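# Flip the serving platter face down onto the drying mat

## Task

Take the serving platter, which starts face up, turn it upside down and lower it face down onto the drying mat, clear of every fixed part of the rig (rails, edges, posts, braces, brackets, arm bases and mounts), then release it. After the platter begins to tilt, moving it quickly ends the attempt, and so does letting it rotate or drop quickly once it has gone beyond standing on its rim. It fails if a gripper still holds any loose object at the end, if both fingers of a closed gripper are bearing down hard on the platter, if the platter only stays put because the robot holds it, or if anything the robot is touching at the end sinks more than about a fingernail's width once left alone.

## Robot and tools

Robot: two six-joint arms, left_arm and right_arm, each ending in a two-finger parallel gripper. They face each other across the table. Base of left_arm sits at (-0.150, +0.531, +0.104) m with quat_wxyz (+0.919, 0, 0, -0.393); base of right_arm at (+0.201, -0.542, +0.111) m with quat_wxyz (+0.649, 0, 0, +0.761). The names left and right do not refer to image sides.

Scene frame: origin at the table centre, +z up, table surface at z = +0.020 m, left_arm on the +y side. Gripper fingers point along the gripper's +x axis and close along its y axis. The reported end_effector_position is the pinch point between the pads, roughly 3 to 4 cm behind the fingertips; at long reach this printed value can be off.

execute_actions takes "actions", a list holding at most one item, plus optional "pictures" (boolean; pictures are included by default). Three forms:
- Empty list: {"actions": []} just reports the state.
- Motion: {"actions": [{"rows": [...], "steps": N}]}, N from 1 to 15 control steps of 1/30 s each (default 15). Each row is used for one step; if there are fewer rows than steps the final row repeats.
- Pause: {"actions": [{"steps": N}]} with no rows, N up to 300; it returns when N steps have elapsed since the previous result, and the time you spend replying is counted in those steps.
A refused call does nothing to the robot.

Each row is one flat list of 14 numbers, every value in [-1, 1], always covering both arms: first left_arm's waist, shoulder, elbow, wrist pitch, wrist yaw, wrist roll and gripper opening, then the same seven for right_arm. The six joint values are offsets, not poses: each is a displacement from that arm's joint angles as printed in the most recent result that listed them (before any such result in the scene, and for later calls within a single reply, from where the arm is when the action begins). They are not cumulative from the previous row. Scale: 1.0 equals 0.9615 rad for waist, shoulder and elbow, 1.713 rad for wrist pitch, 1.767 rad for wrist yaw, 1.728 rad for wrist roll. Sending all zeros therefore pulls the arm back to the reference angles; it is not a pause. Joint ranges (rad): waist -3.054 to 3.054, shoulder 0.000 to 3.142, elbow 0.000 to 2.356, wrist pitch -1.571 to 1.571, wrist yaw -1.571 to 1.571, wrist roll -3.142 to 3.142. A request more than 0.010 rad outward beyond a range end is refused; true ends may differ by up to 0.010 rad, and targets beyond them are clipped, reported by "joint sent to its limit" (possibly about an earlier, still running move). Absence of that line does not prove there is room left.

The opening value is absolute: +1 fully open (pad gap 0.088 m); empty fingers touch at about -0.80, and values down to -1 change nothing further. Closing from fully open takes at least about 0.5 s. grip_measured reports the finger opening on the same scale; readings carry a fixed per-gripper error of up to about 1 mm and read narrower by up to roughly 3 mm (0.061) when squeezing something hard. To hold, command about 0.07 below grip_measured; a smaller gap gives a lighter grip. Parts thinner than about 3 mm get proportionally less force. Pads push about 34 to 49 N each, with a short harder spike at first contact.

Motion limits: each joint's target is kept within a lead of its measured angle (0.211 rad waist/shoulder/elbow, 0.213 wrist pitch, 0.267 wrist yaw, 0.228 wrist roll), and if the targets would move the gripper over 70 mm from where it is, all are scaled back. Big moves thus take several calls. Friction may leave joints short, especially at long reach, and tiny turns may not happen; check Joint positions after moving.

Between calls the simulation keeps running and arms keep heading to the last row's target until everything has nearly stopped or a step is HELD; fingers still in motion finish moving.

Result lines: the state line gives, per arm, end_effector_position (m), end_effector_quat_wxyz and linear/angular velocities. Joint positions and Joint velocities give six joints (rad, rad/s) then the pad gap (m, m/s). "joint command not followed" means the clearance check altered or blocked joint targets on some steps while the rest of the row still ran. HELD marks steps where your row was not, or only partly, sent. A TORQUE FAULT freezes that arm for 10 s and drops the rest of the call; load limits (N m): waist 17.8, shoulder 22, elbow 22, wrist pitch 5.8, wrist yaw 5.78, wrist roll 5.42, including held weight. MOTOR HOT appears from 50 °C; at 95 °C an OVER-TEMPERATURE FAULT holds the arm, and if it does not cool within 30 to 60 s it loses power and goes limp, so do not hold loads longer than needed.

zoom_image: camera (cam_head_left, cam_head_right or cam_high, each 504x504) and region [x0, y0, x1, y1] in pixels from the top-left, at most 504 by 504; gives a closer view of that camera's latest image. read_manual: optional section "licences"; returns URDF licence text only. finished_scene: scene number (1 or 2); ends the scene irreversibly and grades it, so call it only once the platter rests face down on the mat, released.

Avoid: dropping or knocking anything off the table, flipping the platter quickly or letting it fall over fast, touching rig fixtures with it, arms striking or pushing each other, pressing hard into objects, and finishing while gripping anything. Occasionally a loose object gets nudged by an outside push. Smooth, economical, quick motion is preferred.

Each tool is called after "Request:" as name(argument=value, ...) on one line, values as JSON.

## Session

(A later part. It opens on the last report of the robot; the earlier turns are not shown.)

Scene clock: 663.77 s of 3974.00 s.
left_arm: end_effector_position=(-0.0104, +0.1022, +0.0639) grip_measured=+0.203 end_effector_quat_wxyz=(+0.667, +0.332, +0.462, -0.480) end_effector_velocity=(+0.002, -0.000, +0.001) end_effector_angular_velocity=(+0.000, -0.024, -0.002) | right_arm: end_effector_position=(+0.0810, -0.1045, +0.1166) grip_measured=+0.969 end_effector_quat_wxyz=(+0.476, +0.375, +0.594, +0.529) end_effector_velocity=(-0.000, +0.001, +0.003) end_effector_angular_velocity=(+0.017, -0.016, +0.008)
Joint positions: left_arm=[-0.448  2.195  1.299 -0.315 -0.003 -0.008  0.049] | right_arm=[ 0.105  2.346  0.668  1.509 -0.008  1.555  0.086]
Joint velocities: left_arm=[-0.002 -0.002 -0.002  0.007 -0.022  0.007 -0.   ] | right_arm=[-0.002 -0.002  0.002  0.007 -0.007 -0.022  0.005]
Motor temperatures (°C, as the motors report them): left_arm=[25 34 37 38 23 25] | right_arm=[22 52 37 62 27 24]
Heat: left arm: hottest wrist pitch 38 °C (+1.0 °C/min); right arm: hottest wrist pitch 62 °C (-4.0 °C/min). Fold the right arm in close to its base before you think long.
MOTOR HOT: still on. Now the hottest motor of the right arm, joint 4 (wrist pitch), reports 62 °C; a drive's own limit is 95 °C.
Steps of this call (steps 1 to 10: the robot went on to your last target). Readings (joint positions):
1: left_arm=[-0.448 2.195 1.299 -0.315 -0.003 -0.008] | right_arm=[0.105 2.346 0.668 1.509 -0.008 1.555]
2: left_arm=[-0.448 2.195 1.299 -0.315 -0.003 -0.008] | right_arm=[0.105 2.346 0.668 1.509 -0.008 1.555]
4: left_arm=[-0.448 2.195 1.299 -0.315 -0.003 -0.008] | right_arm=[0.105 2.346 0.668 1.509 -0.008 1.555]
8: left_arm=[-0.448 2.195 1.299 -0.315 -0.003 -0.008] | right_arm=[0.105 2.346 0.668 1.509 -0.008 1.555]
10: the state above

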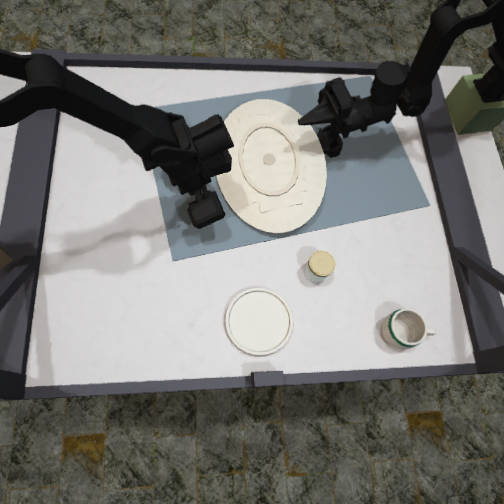

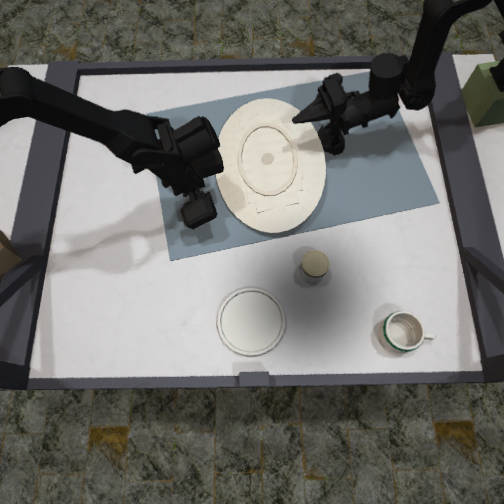

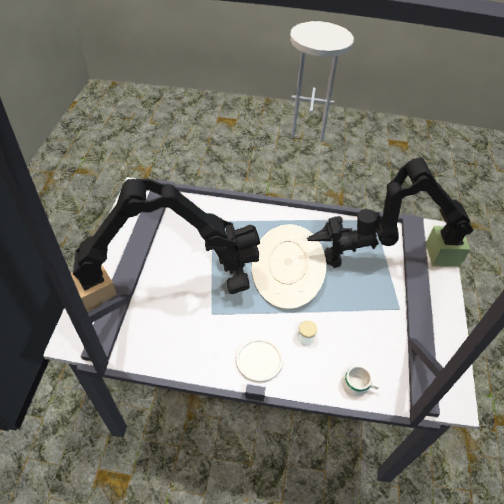

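Request:
execute_actions(actions=[{"rows":[[0,0.01,0,0,0,0,0.2,0,-0.035,0.038,-0.005,0,0,1],[0,0.01,0,0,0,0,0.2,0,-0.047,0.042,-0.025,0,0,1],[0,0.01,0,0,0,0,0.2,0,-0.059,0.046,-0.045,0,0,1],[0,0.01,0,0,0,0,0.2,0,-0.071,0.05,-0.065,0,0,1],[0,0.01,0,0,0,0,0.2,0,-0.083,0.054,-0.085,0,0,1],[0,0.01,0,0,0,0,0.2,0,-0.095,0.058,-0.105,0,0,1],[0,0.01,0,0,0,0,0.2,0,-0.107,0.062,-0.125,0,0,1],[0,0.01,0,0,0,0,0.2,0,-0.119,0.066,-0.145,0,0,1],[0,0.01,0,0,0,0,0.2,0,-0.131,0.07,-0.165,0,0,1],[0,0.01,0,0,0,0,0.2,0,-0.142,0.074,-0.185,0,0,1],[0,0.01,0,0,0,0,0.2,0,-0.153,0.078,-0.205,0,0,1],[0,0.01,0,0,0,0,0.2,0,-0.164,0.082,-0.225,0,0,1],[0,0.01,0,0,0,0,0.2,0,-0.174,0.086,-0.245,0,0,1],[0,0.01,0,0,0,0,0.2,0,-0.183,0.09,-0.264,0,0,1],[0,0.01,0,0,0,0,0.2,0,-0.19,0.093,-0.282,0,0,1]],"steps":15}], pictures=false)

Request:
execute_actions(actions=[{"steps":15}])

Request:
zoom_image(camera="cam_high", region=[190, 190, 400, 330])

Scene clock: 687.03 s of 3974.00 s.
left_arm: end_effector_position=(-0.0104, +0.1021, +0.0640) grip_measured=+0.203 end_effector_quat_wxyz=(+0.667, +0.332, +0.462, -0.480) end_effector_velocity=(-0.000, +0.001, +0.002) end_effector_angular_velocity=(+0.004, -0.003, +0.007) | right_arm: end_effector_position=(+0.0796, -0.0979, +0.1032) grip_measured=+0.983 end_effector_quat_wxyz=(+0.527, +0.313, +0.630, +0.478) end_effector_velocity=(-0.001, -0.006, -0.025) end_effector_angular_velocity=(-0.511, -0.122, +0.015)
Joint positions: left_arm=[-0.448  2.195  1.299 -0.315 -0.003 -0.008  0.049] | right_arm=[ 0.105  2.229  0.721  1.134 -0.008  1.556  0.087]
Joint velocities: left_arm=[-0.002 -0.007 -0.002 -0.007 -0.007 -0.007 -0.   ] | right_arm=[-0.002 -0.31   0.11  -0.945 -0.022  0.007 -0.   ]
Motor temperatures (°C, as the motors report them): left_arm=[25 36 37 36 23 25] | right_arm=[22 52 37 63 27 24]
Heat: left arm: hottest elbow 37 °C (+0.0 °C/min); right arm: hottest wrist pitch 63 °C (+1.0 °C/min). Fold the right arm in close to its base before you think long.
MOTOR HOT: still on. Now the hottest motor of the right arm, joint 4 (wrist pitch), reports 63 °C; a drive's own limit is 95 °C.
Steps of this call (steps 1 to 15: the robot went on to your last target; steps 16 to 90: nothing new was sent; then 19.77 s passed at rest; steps 91 to 105: all 15 steps of this action). Readings (joint positions):
91: left_arm=[-0.448 2.195 1.299 -0.315 -0.003 -0.008] | right_arm=[0.105 2.346 0.668 1.508 -0.008 1.555]
92: left_arm=[-0.448 2.195 1.299 -0.315 -0.003 -0.008] | right_arm=[0.105 2.345 0.670 1.500 -0.008 1.555]
94: left_arm=[-0.448 2.195 1.299 -0.315 -0.003 -0.008] | right_arm=[0.105 2.338 0.676 1.461 -0.008 1.556]
98: left_arm=[-0.448 2.195 1.299 -0.315 -0.003 -0.008] | right_arm=[0.105 2.302 0.690 1.356 -0.008 1.556]
105: the state above

Scene clock: 687.53 s of 3974.00 s.
left_arm: end_effector_position=(-0.0104, +0.1021, +0.0640) grip_measured=+0.203 end_effector_quat_wxyz=(+0.667, +0.332, +0.462, -0.480) end_effector_velocity=(+0.001, +0.003, -0.000) end_effector_angular_velocity=(+0.008, -0.002, +0.012) | right_arm: end_effector_position=(+0.0807, -0.1021, +0.0953) grip_measured=+0.983 end_effector_quat_wxyz=(+0.545, +0.287, +0.643, +0.456) end_effector_velocity=(-0.000, +0.001, +0.004) end_effector_angular_velocity=(+0.002, -0.017, +0.014)
Joint positions: left_arm=[-0.448  2.195  1.299 -0.315 -0.003 -0.008  0.049] | right_arm=[ 0.105  2.197  0.729  1.014 -0.008  1.556  0.087]
Joint velocities: left_arm=[ 0.002 -0.002 -0.002 -0.007 -0.007 -0.007 -0.   ] | right_arm=[-0.002 -0.017  0.002 -0.022 -0.007 -0.022  0.   ]
Motor temperatures (°C, as the motors report them): left_arm=[25 36 37 35 23 25] | right_arm=[22 52 37 63 27 24]
Heat: left arm: hottest elbow 37 °C (+0.0 °C/min); right arm: hottest wrist pitch 63 °C (+1.0 °C/min). Fold the right arm in close to its base before you think long.
MOTOR HOT: still on. Now the hottest motor of the right arm, joint 4 (wrist pitch), reports 63 °C; a drive's own limit is 95 °C.
Steps of this call (steps 1 to 15: the robot went on to your last target). Readings (joint positions):
1: left_arm=[-0.448 2.195 1.299 -0.315 -0.003 -0.008] | right_arm=[0.105 2.220 0.725 1.106 -0.008 1.556]
2: left_arm=[-0.448 2.195 1.299 -0.315 -0.003 -0.008] | right_arm=[0.105 2.213 0.727 1.085 -0.008 1.556]
4: left_arm=[-0.448 2.195 1.299 -0.315 -0.003 -0.008] | right_arm=[0.105 2.205 0.729 1.056 -0.008 1.556]
8: left_arm=[-0.448 2.195 1.299 -0.315 -0.003 -0.008] | right_arm=[0.105 2.200 0.729 1.026 -0.008 1.556]
15: the state above

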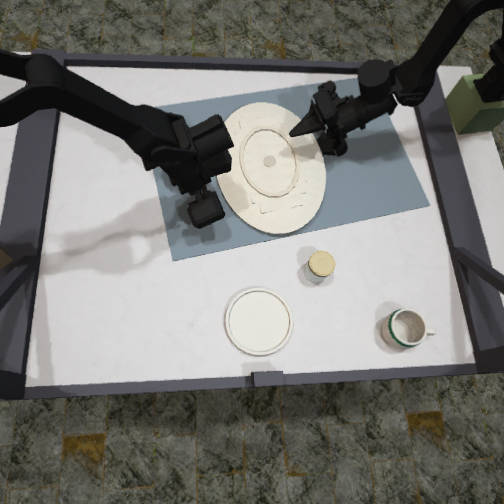

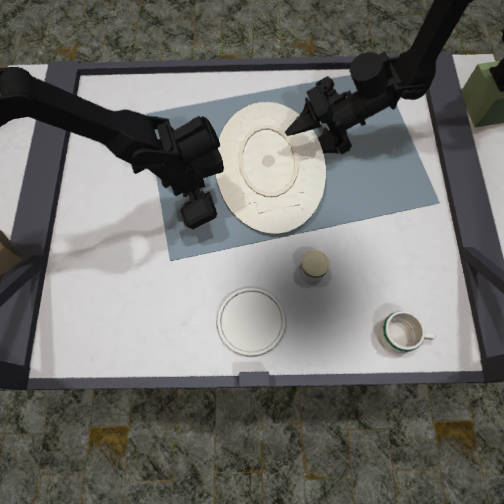

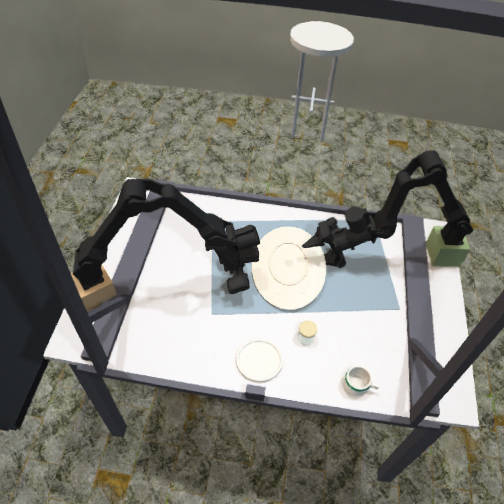

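Region (190, 190, 400, 330) of cam_high's 504x504 image, scaled by 2.400, with more detail than that image has.

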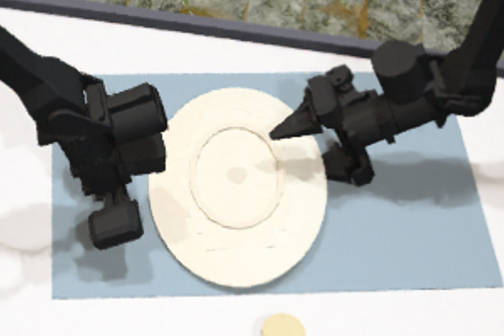

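Request:
execute_actions(actions=[{"rows":[[0,0.01,0,0,0,0,0.2,0,-0.042,0.037,-0.011,0,0,1],[0,0.01,0,0,0,0,0.2,0,-0.05,0.045,-0.029,0,0,1],[0,0.01,0,0,0,0,0.2,0,-0.057,0.053,-0.047,0,0,1],[0,0.01,0,0,0,0,0.2,0,-0.064,0.061,-0.065,0,0,1],[0,0.01,0,0,0,0,0.2,0,-0.071,0.07,-0.083,0,0,1],[0,0.01,0,0,0,0,0.2,0,-0.078,0.079,-0.101,0,0,1],[0,0.01,0,0,0,0,0.2,0,-0.085,0.088,-0.119,0,0,1],[0,0.01,0,0,0,0,0.2,0,-0.091,0.097,-0.137,0,0,1],[0,0.01,0,0,0,0,0.2,0,-0.097,0.106,-0.155,0,0,1],[0,0.01,0,0,0,0,0.2,0,-0.103,0.115,-0.173,0,0,1],[0,0.01,0,0,0,0,0.2,0,-0.108,0.125,-0.191,0,0,1],[0,0.01,0,0,0,0,0.2,0,-0.113,0.134,-0.209,0,0,1],[0,0.01,0,0,0,0,0.2,0,-0.118,0.144,-0.227,0,0,1],[0,0.01,0,0,0,0,0.2,0,-0.123,0.154,-0.245,0,0,1],[0,0.01,0,0,0,0,0.2,0,-0.128,0.163,-0.263,0,0,1]],"steps":15}], pictures=false)

Request:
execute_actions(actions=[{"steps":15}])

Request:
zoom_image(camera="cam_high", region=[190, 190, 400, 330])

Scene clock: 698.17 s of 3974.00 s.
left_arm: end_effector_position=(-0.0104, +0.1021, +0.0640) grip_measured=+0.203 end_effector_quat_wxyz=(+0.667, +0.332, +0.462, -0.480) end_effector_velocity=(-0.001, +0.004, -0.004) end_effector_angular_velocity=(+0.018, +0.001, +0.007) | right_arm: end_effector_position=(+0.0800, -0.0995, +0.0899) grip_measured=+0.983 end_effector_quat_wxyz=(+0.583, +0.228, +0.667, +0.405) end_effector_velocity=(-0.003, +0.013, +0.012) end_effector_angular_velocity=(-0.379, -0.104, +0.008)
Joint positions: left_arm=[-0.448  2.195  1.299 -0.315 -0.003 -0.008  0.049] | right_arm=[ 0.105  2.125  0.826  0.665 -0.008  1.556  0.087]
Joint velocities: left_arm=[-0.002  0.002 -0.007 -0.007 -0.007 -0.007 -0.   ] | right_arm=[-0.002 -0.168  0.295 -0.857 -0.007 -0.007 -0.   ]
Motor temperatures (°C, as the motors report them): left_arm=[25 37 36 35 23 25] | right_arm=[22 55 37 62 27 24]
Heat: left arm: hottest shoulder 37 °C (+0.0 °C/min); right arm: hottest wrist pitch 62 °C (+1.0 °C/min). Fold the right arm in close to its base before you think long.
MOTOR HOT: still on. Now the hottest motor of the right arm, joint 4 (wrist pitch), reports 62 °C; a drive's own limit is 95 °C.
Steps of this call (steps 1 to 15: the robot went on to your last target; steps 16 to 90: nothing new was sent; then 7.13 s passed at rest; steps 91 to 105: all 15 steps of this action). Readings (joint positions):
91: left_arm=[-0.448 2.195 1.299 -0.315 -0.003 -0.008] | right_arm=[0.105 2.195 0.731 1.007 -0.008 1.556]
92: left_arm=[-0.448 2.195 1.299 -0.315 -0.003 -0.008] | right_arm=[0.105 2.193 0.733 0.996 -0.008 1.556]
94: left_arm=[-0.448 2.195 1.299 -0.315 -0.003 -0.008] | right_arm=[0.105 2.186 0.740 0.960 -0.008 1.556]
98: left_arm=[-0.448 2.195 1.299 -0.315 -0.003 -0.008] | right_arm=[0.105 2.165 0.764 0.862 -0.008 1.556]
105: the state above

Scene clock: 698.67 s of 3974.00 s.
left_arm: end_effector_position=(-0.0104, +0.1021, +0.0640) grip_measured=+0.203 end_effector_quat_wxyz=(+0.667, +0.332, +0.462, -0.480) end_effector_velocity=(-0.001, +0.002, -0.000) end_effector_angular_velocity=(+0.010, -0.007, -0.007) | right_arm: end_effector_position=(+0.0806, -0.1015, +0.0887) grip_measured=+0.983 end_effector_quat_wxyz=(+0.594, +0.207, +0.674, +0.387) end_effector_velocity=(+0.002, +0.001, +0.003) end_effector_angular_velocity=(-0.003, +0.021, -0.016)
Joint positions: left_arm=[-0.448  2.195  1.299 -0.315 -0.003 -0.008  0.049] | right_arm=[ 0.105  2.104  0.855  0.554 -0.008  1.556  0.087]
Joint velocities: left_arm=[-0.002 -0.002 -0.002 -0.007 -0.007  0.007 -0.   ] | right_arm=[-0.007 -0.007  0.002 -0.007 -0.007  0.022 -0.   ]
Motor temperatures (°C, as the motors report them): left_arm=[25 37 36 35 23 25] | right_arm=[22 55 37 62 27 24]
Heat: left arm: hottest shoulder 37 °C (+0.0 °C/min); right arm: hottest wrist pitch 62 °C (+1.0 °C/min). Fold the right arm in close to its base before you think long.
MOTOR HOT: still on. Now the hottest motor of the right arm, joint 4 (wrist pitch), reports 62 °C; a drive's own limit is 95 °C.
Steps of this call (steps 1 to 15: the robot went on to your last target). Readings (joint positions):
1: left_arm=[-0.448 2.195 1.299 -0.315 -0.003 -0.008] | right_arm=[0.105 2.120 0.835 0.637 -0.008 1.556]
2: left_arm=[-0.448 2.195 1.299 -0.315 -0.003 -0.008] | right_arm=[0.105 2.115 0.839 0.616 -0.008 1.556]
4: left_arm=[-0.448 2.195 1.299 -0.315 -0.003 -0.008] | right_arm=[0.105 2.111 0.844 0.593 -0.008 1.556]
8: left_arm=[-0.448 2.195 1.299 -0.315 -0.003 -0.008] | right_arm=[0.105 2.106 0.852 0.565 -0.008 1.556]
15: the state above

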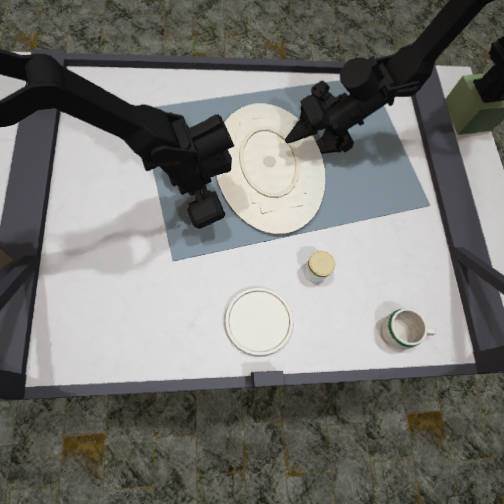

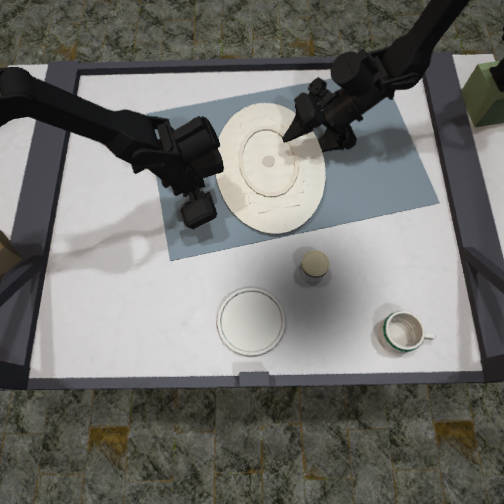

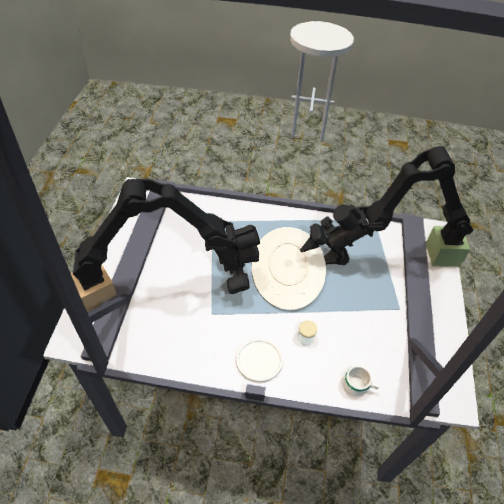

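Region (190, 190, 400, 330) of cam_high's 504x504 image, scaled by 2.400, with more detail than that image has.

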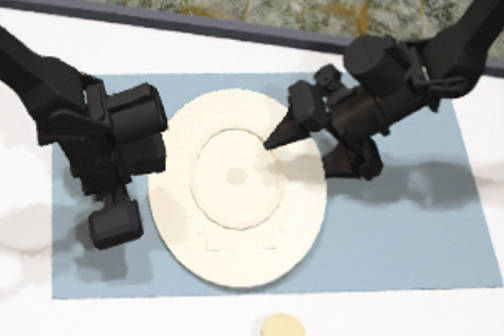

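Request:
execute_actions(actions=[{"rows":[[0,0.01,0,0,0,0,0.2,0,-0.031,0.032,0,0,0,1],[0,0.01,0,0,0,0,0.2,0,-0.032,0.034,-0.005,0,0,1],[0,0.01,0,0,0,0,0.2,0,-0.033,0.036,-0.01,0,0,1],[0,0.01,0,0,0,0,0.2,0,-0.034,0.038,-0.015,0,0,1],[0,0.01,0,0,0,0,0.2,0,-0.035,0.04,-0.02,0,0,1],[0,0.01,0,0,0,0,0.2,0,-0.036,0.042,-0.025,0,0,1],[0,0.01,0,0,0,0,0.2,0,-0.037,0.044,-0.03,0,0,1],[0,0.01,0,0,0,0,0.2,0,-0.038,0.046,-0.035,0,0,1],[0,0.01,0,0,0,0,0.2,0,-0.039,0.048,-0.04,0,0,1],[0,0.01,0,0,0,0,0.2,0,-0.04,0.05,-0.045,0,0,1],[0,0.01,0,0,0,0,0.2,0,-0.041,0.052,-0.05,0,0,1],[0,0.01,0,0,0,0,0.2,0,-0.042,0.054,-0.055,0,0,1],[0,0.01,0,0,0,0,0.2,0,-0.043,0.056,-0.06,0,0,1],[0,0.01,0,0,0,0,0.2,0,-0.043,0.058,-0.065,0,0,1],[0,0.01,0,0,0,0,0.2,0,-0.043,0.06,-0.071,0,0,1]],"steps":15}], pictures=false)

Request:
execute_actions(actions=[{"steps":15}])

Request:
zoom_image(camera="cam_high", region=[260, 200, 400, 320])

Scene clock: 711.33 s of 3974.00 s.
left_arm: end_effector_position=(-0.0104, +0.1021, +0.0640) grip_measured=+0.203 end_effector_quat_wxyz=(+0.667, +0.332, +0.462, -0.480) end_effector_velocity=(-0.001, +0.004, -0.004) end_effector_angular_velocity=(+0.019, -0.004, -0.007) | right_arm: end_effector_position=(+0.0812, -0.1039, +0.0875) grip_measured=+0.983 end_effector_quat_wxyz=(+0.604, +0.189, +0.679, +0.371) end_effector_velocity=(+0.002, -0.006, -0.003) end_effector_angular_velocity=(-0.134, -0.037, +0.008)
Joint positions: left_arm=[-0.448  2.195  1.299 -0.315 -0.003 -0.008  0.049] | right_arm=[ 0.105  2.09   0.882  0.458 -0.008  1.556  0.087]
Joint velocities: left_arm=[-0.002  0.002 -0.007 -0.007 -0.007  0.007 -0.   ] | right_arm=[-0.002 -0.032  0.071 -0.242 -0.007 -0.007 -0.   ]
Motor temperatures (°C, as the motors report them): left_arm=[25 37 36 34 23 25] | right_arm=[22 57 38 59 27 24]
Heat: left arm: hottest shoulder 37 °C (-2.0 °C/min); right arm: hottest wrist pitch 59 °C (-2.0 °C/min). Fold the right arm in close to its base before you think long.
MOTOR HOT: still on. Now the hottest motor of the right arm, joint 4 (wrist pitch), reports 59 °C; a drive's own limit is 95 °C.
Steps of this call (steps 1 to 15: the robot went on to your last target; steps 16 to 90: nothing new was sent; then 9.17 s passed at rest; steps 91 to 105: all 15 steps of this action). Readings (joint positions):
91: left_arm=[-0.448 2.195 1.299 -0.315 -0.003 -0.008] | right_arm=[0.105 2.104 0.856 0.550 -0.008 1.556]
92: left_arm=[-0.448 2.195 1.299 -0.315 -0.003 -0.008] | right_arm=[0.105 2.103 0.857 0.548 -0.008 1.556]
94: left_arm=[-0.448 2.195 1.299 -0.315 -0.003 -0.008] | right_arm=[0.105 2.102 0.860 0.538 -0.008 1.556]
98: left_arm=[-0.448 2.195 1.299 -0.315 -0.003 -0.008] | right_arm=[0.105 2.098 0.867 0.512 -0.008 1.556]
105: the state above

Scene clock: 711.83 s of 3974.00 s.
left_arm: end_effector_position=(-0.0104, +0.1021, +0.0640) grip_measured=+0.203 end_effector_quat_wxyz=(+0.667, +0.332, +0.462, -0.480) end_effector_velocity=(-0.004, +0.004, -0.001) end_effector_angular_velocity=(+0.016, +0.021, +0.016) | right_arm: end_effector_position=(+0.0814, -0.1048, +0.0870) grip_measured=+0.983 end_effector_quat_wxyz=(+0.608, +0.183, +0.681, +0.365) end_effector_velocity=(+0.001, -0.004, -0.003) end_effector_angular_velocity=(-0.024, +0.004, -0.002)
Joint positions: left_arm=[-0.448  2.195  1.299 -0.315 -0.003 -0.008  0.049] | right_arm=[ 0.105  2.086  0.891  0.427 -0.008  1.556  0.087]
Joint velocities: left_arm=[-0.002 -0.002 -0.002 -0.022  0.007 -0.022 -0.   ] | right_arm=[-0.002 -0.002 -0.002 -0.022 -0.007  0.007 -0.   ]
Motor temperatures (°C, as the motors report them): left_arm=[25 37 36 34 23 25] | right_arm=[22 57 38 59 27 24]
Heat: left arm: hottest shoulder 37 °C (-2.0 °C/min); right arm: hottest wrist pitch 59 °C (-2.0 °C/min). Fold the right arm in close to its base before you think long.
MOTOR HOT: still on. Now the hottest motor of the right arm, joint 4 (wrist pitch), reports 59 °C; a drive's own limit is 95 °C.
Steps of this call (steps 1 to 15: the robot went on to your last target). Readings (joint positions):
1: left_arm=[-0.448 2.195 1.299 -0.315 -0.003 -0.008] | right_arm=[0.105 2.089 0.884 0.451 -0.008 1.556]
2: left_arm=[-0.448 2.195 1.299 -0.315 -0.003 -0.008] | right_arm=[0.105 2.088 0.886 0.445 -0.008 1.556]
4: left_arm=[-0.448 2.195 1.299 -0.315 -0.003 -0.008] | right_arm=[0.105 2.087 0.888 0.438 -0.008 1.556]
8: left_arm=[-0.448 2.195 1.299 -0.315 -0.003 -0.008] | right_arm=[0.105 2.086 0.890 0.431 -0.008 1.556]
15: the state above

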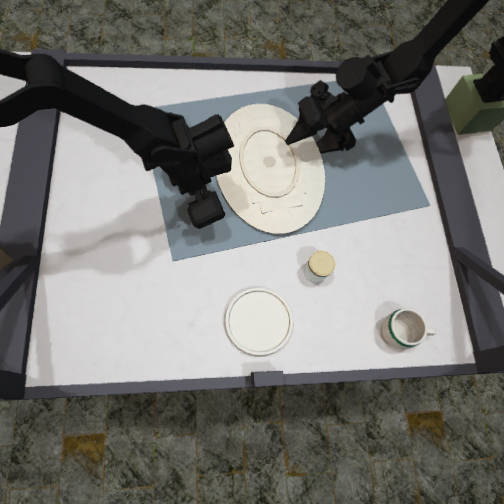

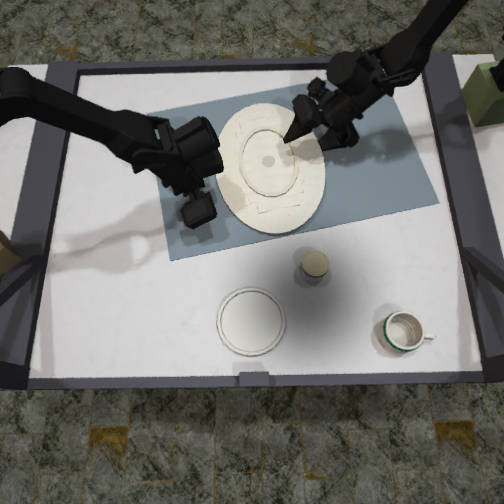

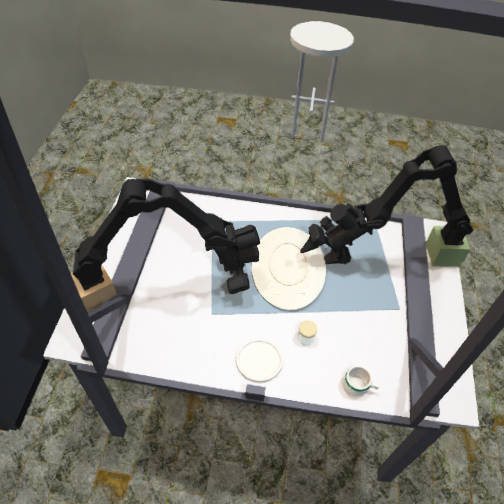

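Region (260, 200, 400, 320) of cam_high's 504x504 image, scaled by 3.600, with more detail than that image has; it fills the top 432 rows of this view, and the rest is white.

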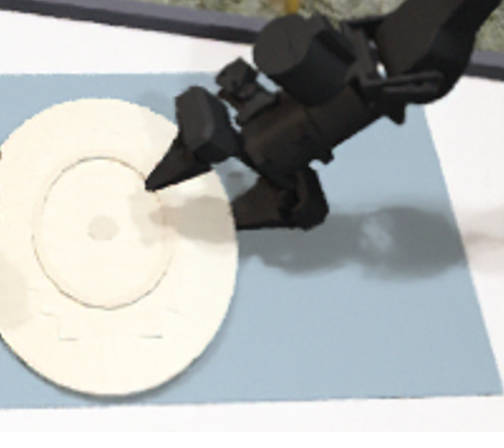

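Request:
execute_actions(actions=[{"rows":[[0,0.01,0,0,0,0,0.2,0,-0.023,0.016,0.003,0,0,1],[0,0.01,0,0,0,0,0.2,0,-0.024,0.011,0.003,0,0,1],[0,0.01,0,0,0,0,0.2,0,-0.025,0.006,0.003,0,0,1],[0,0.01,0,0,0,0,0.2,0,-0.026,0.002,0.004,0,0,1],[0,0.01,0,0,0,0,0.2,0,-0.027,-0.001,0.004,0,0,1],[0,0.01,0,0,0,0,0.2,0,-0.028,-0.004,0.005,0,0,1],[0,0.01,0,0,0,0,0.2,0,-0.029,-0.007,0.005,0,0,1],[0,0.01,0,0,0,0,0.2,0,-0.03,-0.01,0.006,0,0,1],[0,0.01,0,0,0,0,0.2,0,-0.031,-0.013,0.006,0,0,1],[0,0.01,0,0,0,0,0.2,0,-0.032,-0.016,0.007,0,0,1],[0,0.01,0,0,0,0,0.2,0,-0.033,-0.019,0.007,0,0,1],[0,0.01,0,0,0,0,0.2,0,-0.034,-0.022,0.008,0,0,1],[0,0.01,0,0,0,0,0.2,0,-0.035,-0.025,0.008,0,0,1],[0,0.01,0,0,0,0,0.2,0,-0.036,-0.028,0.008,0,0,1],[0,0.01,0,0,0,0,0.2,0,-0.036,-0.031,0.008,0,0,1]],"steps":15}], pictures=false)

Request:
execute_actions(actions=[{"steps":15}])

Request:
zoom_image(camera="cam_high", region=[260, 200, 400, 320])

Scene clock: 718.30 s of 3974.00 s.
left_arm: end_effector_position=(-0.0104, +0.1021, +0.0640) grip_measured=+0.203 end_effector_quat_wxyz=(+0.667, +0.332, +0.462, -0.480) end_effector_velocity=(-0.001, +0.004, +0.001) end_effector_angular_velocity=(+0.013, +0.014, +0.007) | right_arm: end_effector_position=(+0.0825, -0.1087, +0.0868) grip_measured=+0.983 end_effector_quat_wxyz=(+0.608, +0.182, +0.681, +0.364) end_effector_velocity=(+0.003, -0.021, -0.005) end_effector_angular_velocity=(-0.024, +0.004, +0.018)
Joint positions: left_arm=[-0.448  2.195  1.299 -0.315 -0.003 -0.008  0.049] | right_arm=[ 0.105  2.076  0.875  0.431 -0.008  1.556  0.087]
Joint velocities: left_arm=[ 0.002 -0.007 -0.002 -0.022  0.007 -0.007 -0.   ] | right_arm=[-0.002 -0.037 -0.081  0.022 -0.022 -0.007 -0.   ]
Motor temperatures (°C, as the motors report them): left_arm=[25 37 36 34 23 25] | right_arm=[22 57 38 57 27 24]
Heat: left arm: hottest shoulder 37 °C (-2.0 °C/min); right arm: hottest shoulder 57 °C (-4.1 °C/min). Fold the right arm in close to its base before you think long.
MOTOR HOT: still on. Now the hottest motor of the right arm, joint 2 (shoulder), reports 57 °C; a drive's own limit is 95 °C.
Steps of this call (steps 1 to 15: the robot went on to your last target; steps 16 to 90: nothing new was sent; then 2.97 s passed at rest; steps 91 to 105: all 15 steps of this action). Readings (joint positions):
91: left_arm=[-0.448 2.195 1.299 -0.315 -0.003 -0.008] | right_arm=[0.105 2.086 0.891 0.427 -0.008 1.556]
92: left_arm=[-0.448 2.195 1.299 -0.315 -0.003 -0.008] | right_arm=[0.105 2.086 0.891 0.427 -0.008 1.556]
94: left_arm=[-0.448 2.195 1.299 -0.315 -0.003 -0.008] | right_arm=[0.105 2.085 0.891 0.427 -0.008 1.556]
98: left_arm=[-0.448 2.195 1.299 -0.315 -0.003 -0.008] | right_arm=[0.105 2.084 0.891 0.427 -0.008 1.556]
105: the state above

Scene clock: 718.80 s of 3974.00 s.
left_arm: end_effector_position=(-0.0104, +0.1021, +0.0640) grip_measured=+0.203 end_effector_quat_wxyz=(+0.667, +0.332, +0.462, -0.480) end_effector_velocity=(-0.003, +0.001, -0.000) end_effector_angular_velocity=(+0.002, +0.016, +0.016) | right_arm: end_effector_position=(+0.0831, -0.1108, +0.0864) grip_measured=+0.983 end_effector_quat_wxyz=(+0.608, +0.181, +0.682, +0.364) end_effector_velocity=(-0.001, +0.003, +0.004) end_effector_angular_velocity=(+0.024, -0.004, +0.018)
Joint positions: left_arm=[-0.448  2.195  1.299 -0.315 -0.003 -0.008  0.049] | right_arm=[ 0.105  2.072  0.866  0.434 -0.008  1.556  0.087]
Joint velocities: left_arm=[-0.002 -0.002 -0.002 -0.007  0.007 -0.022 -0.   ] | right_arm=[-0.002 -0.002 -0.002  0.022 -0.007 -0.022 -0.   ]
Motor temperatures (°C, as the motors report them): left_arm=[25 37 36 33 23 25] | right_arm=[22 57 38 57 27 24]
Heat: left arm: hottest shoulder 37 °C (-2.0 °C/min); right arm: hottest shoulder 57 °C (-4.0 °C/min). Fold the right arm in close to its base before you think long.
MOTOR HOT: still on. Now the hottest motor of the right arm, joint 2 (shoulder), reports 57 °C; a drive's own limit is 95 °C.
Steps of this call (steps 1 to 15: the robot went on to your last target). Readings (joint positions):
1: left_arm=[-0.448 2.195 1.299 -0.315 -0.003 -0.008] | right_arm=[0.105 2.075 0.873 0.432 -0.008 1.556]
2: left_arm=[-0.448 2.195 1.299 -0.315 -0.003 -0.008] | right_arm=[0.105 2.074 0.871 0.432 -0.008 1.556]
4: left_arm=[-0.448 2.195 1.299 -0.315 -0.003 -0.008] | right_arm=[0.105 2.073 0.869 0.433 -0.008 1.556]
8: left_arm=[-0.448 2.195 1.299 -0.315 -0.003 -0.008] | right_arm=[0.105 2.073 0.867 0.433 -0.008 1.556]
15: the state above
All arms were judged still, so your last target was given up. Only a new action makes them travel on or press farther. Fingers that are still opening or closing keep moving.

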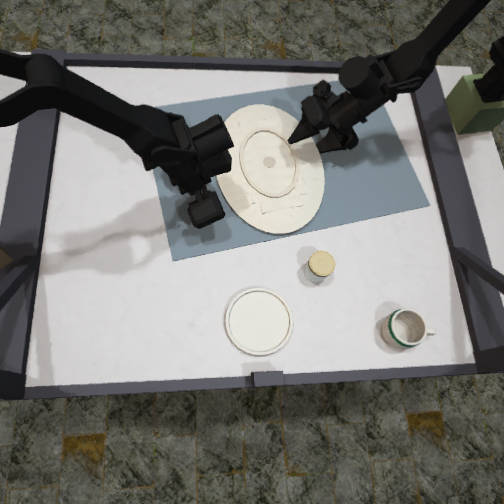

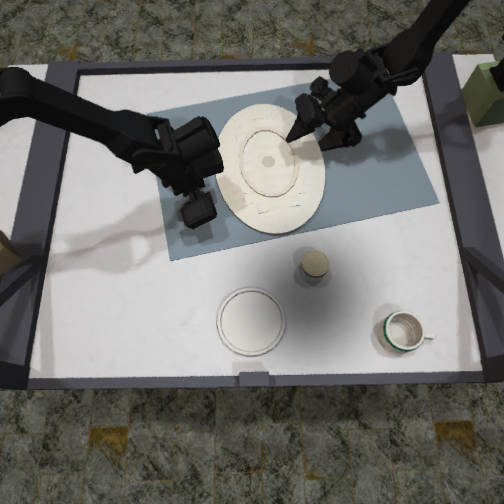

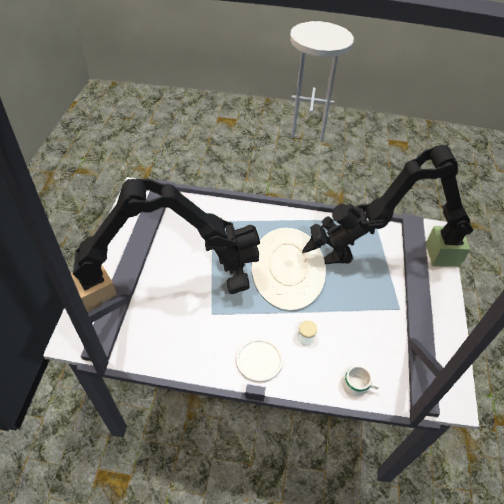

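Region (260, 200, 400, 320) of cam_high's 504x504 image, scaled by 3.600, with more detail than that image has; it fills the top 432 rows of this view, and the rest is white.

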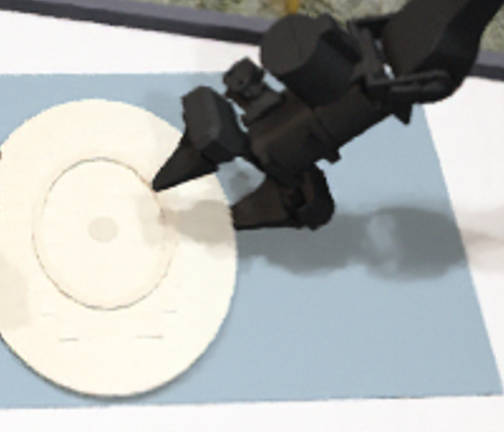

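Request:
execute_actions(actions=[{"rows":[[0,0.01,0,0,0,0,0.2,0,-0.02,0.015,0,0,0,1],[0,0.01,0,0,0,0,0.2,0,-0.02,0.028,-0.008,0,0,1],[0,0.01,0,0,0,0,0.2,0,-0.02,0.037,-0.018,0,0,1],[0,0.01,0,0,0,0,0.2,0,-0.02,0.046,-0.028,0,0,1],[0,0.01,0,0,0,0,0.2,0,-0.02,0.055,-0.038,0,0,1],[0,0.01,0,0,0,0,0.2,0,-0.019,0.064,-0.048,0,0,1],[0,0.01,0,0,0,0,0.2,0,-0.018,0.073,-0.058,0,0,1],[0,0.01,0,0,0,0,0.2,0,-0.017,0.082,-0.068,0,0,1],[0,0.01,0,0,0,0,0.2,0,-0.016,0.091,-0.078,0,0,1],[0,0.01,0,0,0,0,0.2,0,-0.015,0.1,-0.088,0,0,1],[0,0.01,0,0,0,0,0.2,0,-0.014,0.109,-0.098,0,0,1],[0,0.01,0,0,0,0,0.2,0,-0.013,0.118,-0.108,0,0,1],[0,0.01,0,0,0,0,0.2,0,-0.012,0.127,-0.118,0,0,1],[0,0.01,0,0,0,0,0.2,0,-0.011,0.136,-0.128,0,0,1],[0,0.01,0,0,0,0,0.2,0,-0.01,0.144,-0.137,0,0,1]],"steps":15}], pictures=false)

Request:
execute_actions(actions=[{"steps":15}])

Request:
zoom_image(camera="cam_high", region=[260, 200, 400, 320])

Scene clock: 733.03 s of 3974.00 s.
left_arm: end_effector_position=(-0.0104, +0.1021, +0.0640) grip_measured=+0.203 end_effector_quat_wxyz=(+0.667, +0.332, +0.462, -0.480) end_effector_velocity=(-0.004, -0.002, +0.001) end_effector_angular_velocity=(-0.014, +0.020, -0.003) | right_arm: end_effector_position=(+0.0824, -0.1084, +0.0860) grip_measured=+0.983 end_effector_quat_wxyz=(+0.624, +0.149, +0.690, +0.335) end_effector_velocity=(+0.005, -0.017, -0.015) end_effector_angular_velocity=(-0.312, -0.073, -0.003)
Joint positions: left_arm=[-0.448  2.195  1.299 -0.315 -0.003 -0.008  0.049] | right_arm=[ 0.105  2.071  0.953  0.252 -0.008  1.556  0.087]
Joint velocities: left_arm=[-0.002 -0.002 -0.002  0.007  0.022 -0.007 -0.   ] | right_arm=[-0.002 -0.002  0.183 -0.505 -0.007  0.007  0.   ]
Motor temperatures (°C, as the motors report them): left_arm=[25 38 36 33 23 25] | right_arm=[22 57 37 54 27 24]
Heat: left arm: hottest shoulder 38 °C (+1.0 °C/min); right arm: hottest shoulder 57 °C (-6.1 °C/min). Fold the right arm in close to its base before you think long.
MOTOR HOT: still on. Now the hottest motor of the right arm, joint 2 (shoulder), reports 57 °C; a drive's own limit is 95 °C.
Steps of this call (steps 1 to 90: nothing new was sent; then 10.73 s passed at rest; steps 91 to 105: all 15 steps of this action). Readings (joint positions):
91: left_arm=[-0.448 2.195 1.299 -0.315 -0.003 -0.008] | right_arm=[0.105 2.072 0.866 0.434 -0.008 1.556]
92: left_arm=[-0.448 2.195 1.299 -0.315 -0.003 -0.008] | right_arm=[0.105 2.072 0.866 0.433 -0.008 1.556]
94: left_arm=[-0.448 2.195 1.299 -0.315 -0.003 -0.008] | right_arm=[0.105 2.071 0.871 0.420 -0.008 1.556]
98: left_arm=[-0.448 2.195 1.299 -0.315 -0.003 -0.008] | right_arm=[0.105 2.071 0.898 0.368 -0.008 1.556]
105: the state above

Scene clock: 733.53 s of 3974.00 s.
left_arm: end_effector_position=(-0.0104, +0.1021, +0.0640) grip_measured=+0.203 end_effector_quat_wxyz=(+0.667, +0.332, +0.462, -0.480) end_effector_velocity=(-0.003, +0.002, -0.002) end_effector_angular_velocity=(+0.013, -0.000, +0.002) | right_arm: end_effector_position=(+0.0822, -0.1078, +0.0867) grip_measured=+0.983 end_effector_quat_wxyz=(+0.629, +0.139, +0.692, +0.326) end_effector_velocity=(+0.000, -0.000, +0.001) end_effector_angular_velocity=(-0.000, -0.008, +0.019)
Joint positions: left_arm=[-0.448  2.195  1.299 -0.315 -0.003 -0.008  0.049] | right_arm=[ 0.105  2.071  0.982  0.194 -0.008  1.556  0.087]
Joint velocities: left_arm=[-0.007  0.002 -0.002 -0.007 -0.007 -0.007 -0.   ] | right_arm=[-0.002 -0.002  0.002 -0.007 -0.007 -0.022 -0.   ]
Motor temperatures (°C, as the motors report them): left_arm=[25 38 36 33 23 25] | right_arm=[22 57 37 54 27 24]
Heat: left arm: hottest shoulder 38 °C (+1.0 °C/min); right arm: hottest shoulder 57 °C (-6.0 °C/min). Fold the right arm in close to its base before you think long.
MOTOR HOT: still on. Now the hottest motor of the right arm, joint 2 (shoulder), reports 57 °C; a drive's own limit is 95 °C.
Steps of this call (steps 1 to 15: the robot went on to your last target). Readings (joint positions):
1: left_arm=[-0.448 2.195 1.299 -0.315 -0.003 -0.008] | right_arm=[0.105 2.071 0.958 0.240 -0.008 1.556]
2: left_arm=[-0.448 2.195 1.299 -0.315 -0.003 -0.008] | right_arm=[0.105 2.071 0.964 0.228 -0.008 1.556]
4: left_arm=[-0.448 2.195 1.299 -0.315 -0.003 -0.008] | right_arm=[0.105 2.071 0.971 0.213 -0.008 1.556]
8: left_arm=[-0.448 2.195 1.299 -0.315 -0.003 -0.008] | right_arm=[0.105 2.071 0.979 0.200 -0.008 1.556]
15: the state above

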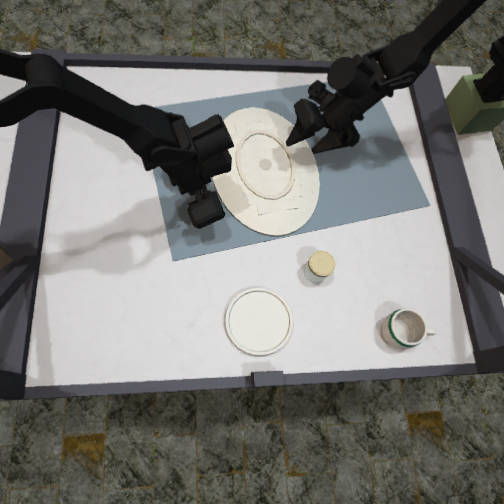

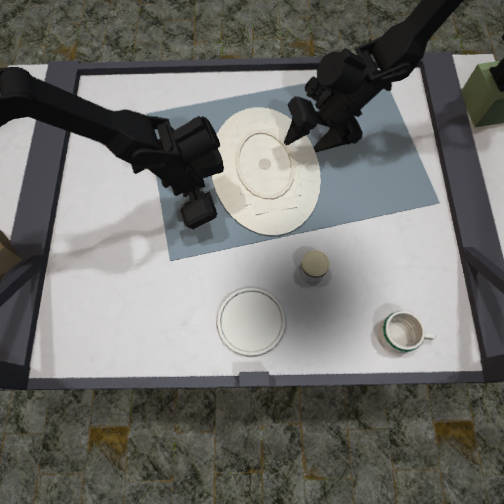

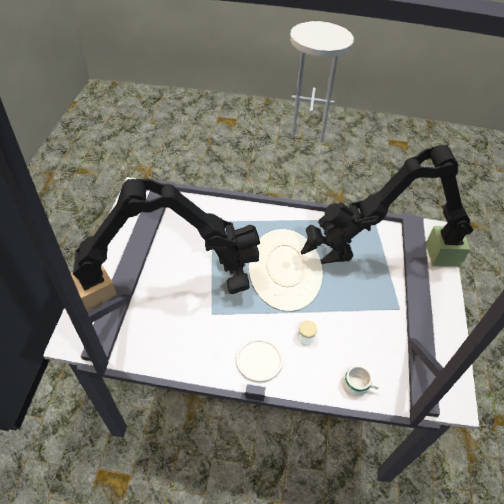

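Region (260, 200, 400, 320) of cam_high's 504x504 image, scaled by 3.600, with more detail than that image has; it fills the top 432 rows of this view, and the rest is white.

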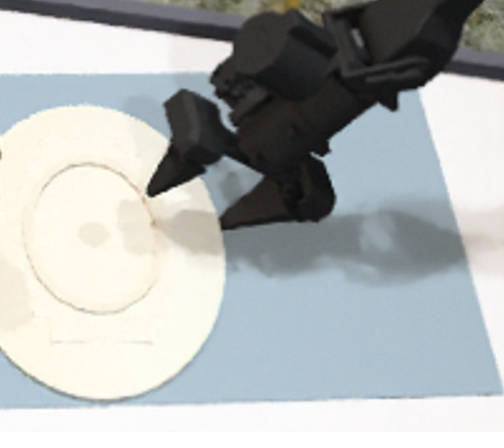

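Request:
execute_actions(actions=[{"rows":[[0,0.01,0,0,0,0,0.2,0,-0.01,0.015,0.003,0,0,1],[0,0.01,0,0,0,0,0.2,0,-0.012,0.008,0.003,0,0,1],[0,0.01,0,0,0,0,0.2,0,-0.014,0.002,0.003,0,0,1],[0,0.01,0,0,0,0,0.2,0,-0.016,-0.003,0.004,0,0,1],[0,0.01,0,0,0,0,0.2,0,-0.018,-0.007,0.004,0,0,1],[0,0.01,0,0,0,0,0.2,0,-0.02,-0.011,0.005,0,0,1],[0,0.01,0,0,0,0,0.2,0,-0.022,-0.015,0.005,0,0,1],[0,0.01,0,0,0,0,0.2,0,-0.024,-0.019,0.006,0,0,1],[0,0.01,0,0,0,0,0.2,0,-0.026,-0.023,0.006,0,0,1],[0,0.01,0,0,0,0,0.2,0,-0.028,-0.027,0.007,0,0,1],[0,0.01,0,0,0,0,0.2,0,-0.03,-0.031,0.007,0,0,1],[0,0.01,0,0,0,0,0.2,0,-0.032,-0.035,0.008,0,0,1],[0,0.01,0,0,0,0,0.2,0,-0.034,-0.039,0.008,0,0,1],[0,0.01,0,0,0,0,0.2,0,-0.036,-0.043,0.009,0,0,1],[0,0.01,0,0,0,0,0.2,0,-0.038,-0.047,0.01,0,0,1]],"steps":15}], pictures=false)

Request:
execute_actions(actions=[{"steps":15}])

Request:
zoom_image(camera="cam_head_left", region=[180, 80, 400, 260])

Scene clock: 741.53 s of 3974.00 s.
left_arm: end_effector_position=(-0.0104, +0.1021, +0.0640) grip_measured=+0.203 end_effector_quat_wxyz=(+0.667, +0.332, +0.462, -0.480) end_effector_velocity=(-0.003, +0.002, -0.002) end_effector_angular_velocity=(+0.007, +0.018, +0.016) | right_arm: end_effector_position=(+0.0829, -0.1104, +0.0908) grip_measured=+0.983 end_effector_quat_wxyz=(+0.627, +0.143, +0.691, +0.329) end_effector_velocity=(-0.003, -0.007, +0.023) end_effector_angular_velocity=(+0.070, +0.032, +0.022)
Joint positions: left_arm=[-0.448  2.195  1.299 -0.315 -0.003 -0.008  0.049] | right_arm=[ 0.105  2.051  0.962  0.206 -0.008  1.556  0.087]
Joint velocities: left_arm=[-0.002  0.002 -0.002 -0.007  0.007 -0.022 -0.   ] | right_arm=[ 0.002 -0.09  -0.081  0.066 -0.022 -0.007 -0.   ]
Motor temperatures (°C, as the motors report them): left_arm=[25 38 36 33 23 25] | right_arm=[22 57 37 53 27 24]
Heat: left arm: hottest shoulder 38 °C (+1.0 °C/min); right arm: hottest shoulder 57 °C (-6.0 °C/min). Fold the right arm in close to its base before you think long.
MOTOR HOT: still on. Now the hottest motor of the right arm, joint 2 (shoulder), reports 57 °C; a drive's own limit is 95 °C.
Steps of this call (steps 1 to 15: the robot went on to your last target; steps 16 to 90: nothing new was sent; then 4.50 s passed at rest; steps 91 to 105: all 15 steps of this action). Readings (joint positions):
91: left_arm=[-0.448 2.195 1.299 -0.315 -0.003 -0.008] | right_arm=[0.105 2.071 0.983 0.193 -0.008 1.556]
92: left_arm=[-0.448 2.195 1.299 -0.315 -0.003 -0.008] | right_arm=[0.105 2.071 0.983 0.193 -0.008 1.556]
94: left_arm=[-0.448 2.195 1.299 -0.315 -0.003 -0.008] | right_arm=[0.105 2.071 0.983 0.193 -0.008 1.556]
98: left_arm=[-0.448 2.195 1.299 -0.315 -0.003 -0.008] | right_arm=[0.105 2.069 0.980 0.194 -0.008 1.556]
105: the state above

Scene clock: 742.03 s of 3974.00 s.
left_arm: end_effector_position=(-0.0104, +0.1021, +0.0640) grip_measured=+0.203 end_effector_quat_wxyz=(+0.667, +0.332, +0.462, -0.480) end_effector_velocity=(-0.001, +0.002, -0.000) end_effector_angular_velocity=(+0.007, +0.003, +0.021) | right_arm: end_effector_position=(+0.0837, -0.1131, +0.0911) grip_measured=+0.983 end_effector_quat_wxyz=(+0.627, +0.143, +0.691, +0.329) end_effector_velocity=(+0.003, -0.001, -0.001) end_effector_angular_velocity=(-0.002, -0.021, +0.010)
Joint positions: left_arm=[-0.448  2.195  1.299 -0.315 -0.003 -0.008  0.049] | right_arm=[ 0.105  2.042  0.949  0.21  -0.008  1.556  0.087]
Joint velocities: left_arm=[-0.002 -0.002 -0.002 -0.007 -0.007 -0.022 -0.   ] | right_arm=[-0.002 -0.002 -0.002 -0.007  0.007 -0.022 -0.   ]
Motor temperatures (°C, as the motors report them): left_arm=[25 38 36 33 23 25] | right_arm=[22 57 37 53 27 24]
Heat: left arm: hottest shoulder 38 °C (+1.0 °C/min); right arm: hottest shoulder 57 °C (-6.1 °C/min). Fold the right arm in close to its base before you think long.
MOTOR HOT: still on. Now the hottest motor of the right arm, joint 2 (shoulder), reports 57 °C; a drive's own limit is 95 °C.
Steps of this call (steps 1 to 15: the robot went on to your last target). Readings (joint positions):
1: left_arm=[-0.448 2.195 1.299 -0.315 -0.003 -0.008] | right_arm=[0.105 2.048 0.960 0.207 -0.008 1.556]
2: left_arm=[-0.448 2.195 1.299 -0.315 -0.003 -0.008] | right_arm=[0.105 2.046 0.957 0.208 -0.008 1.556]
4: left_arm=[-0.448 2.195 1.299 -0.315 -0.003 -0.008] | right_arm=[0.105 2.044 0.955 0.209 -0.008 1.556]
8: left_arm=[-0.448 2.195 1.299 -0.315 -0.003 -0.008] | right_arm=[0.105 2.043 0.951 0.209 -0.008 1.556]
15: the state above

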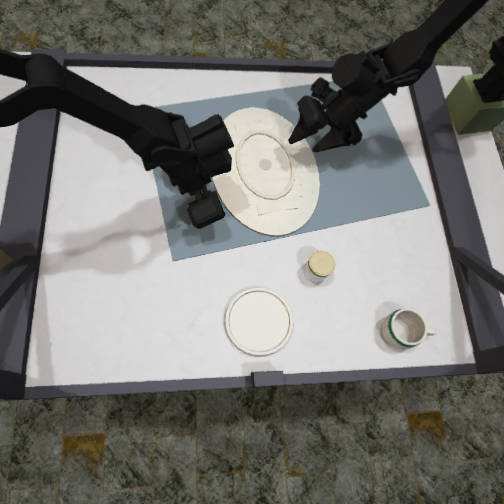

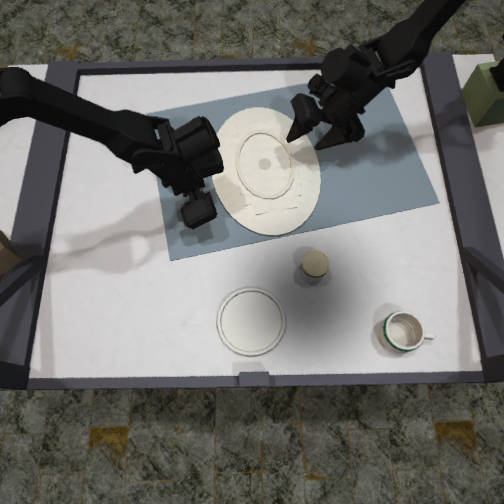

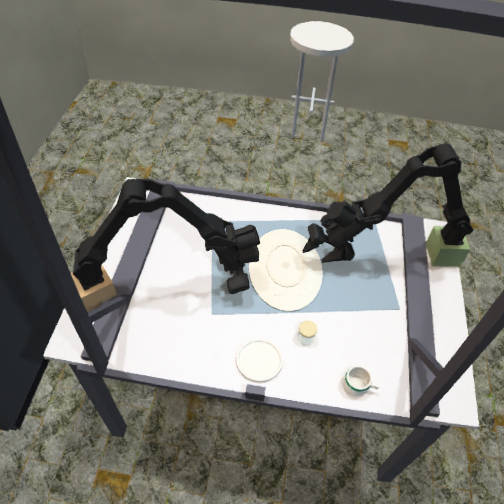

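Region (180, 80, 400, 260) of cam_head_left's 504x504 image, scaled by 2.291, with more detail than that image has; it fills the top 412 rows of this view, and the rest is white.

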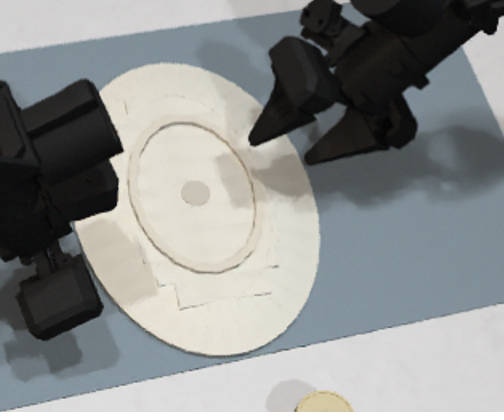

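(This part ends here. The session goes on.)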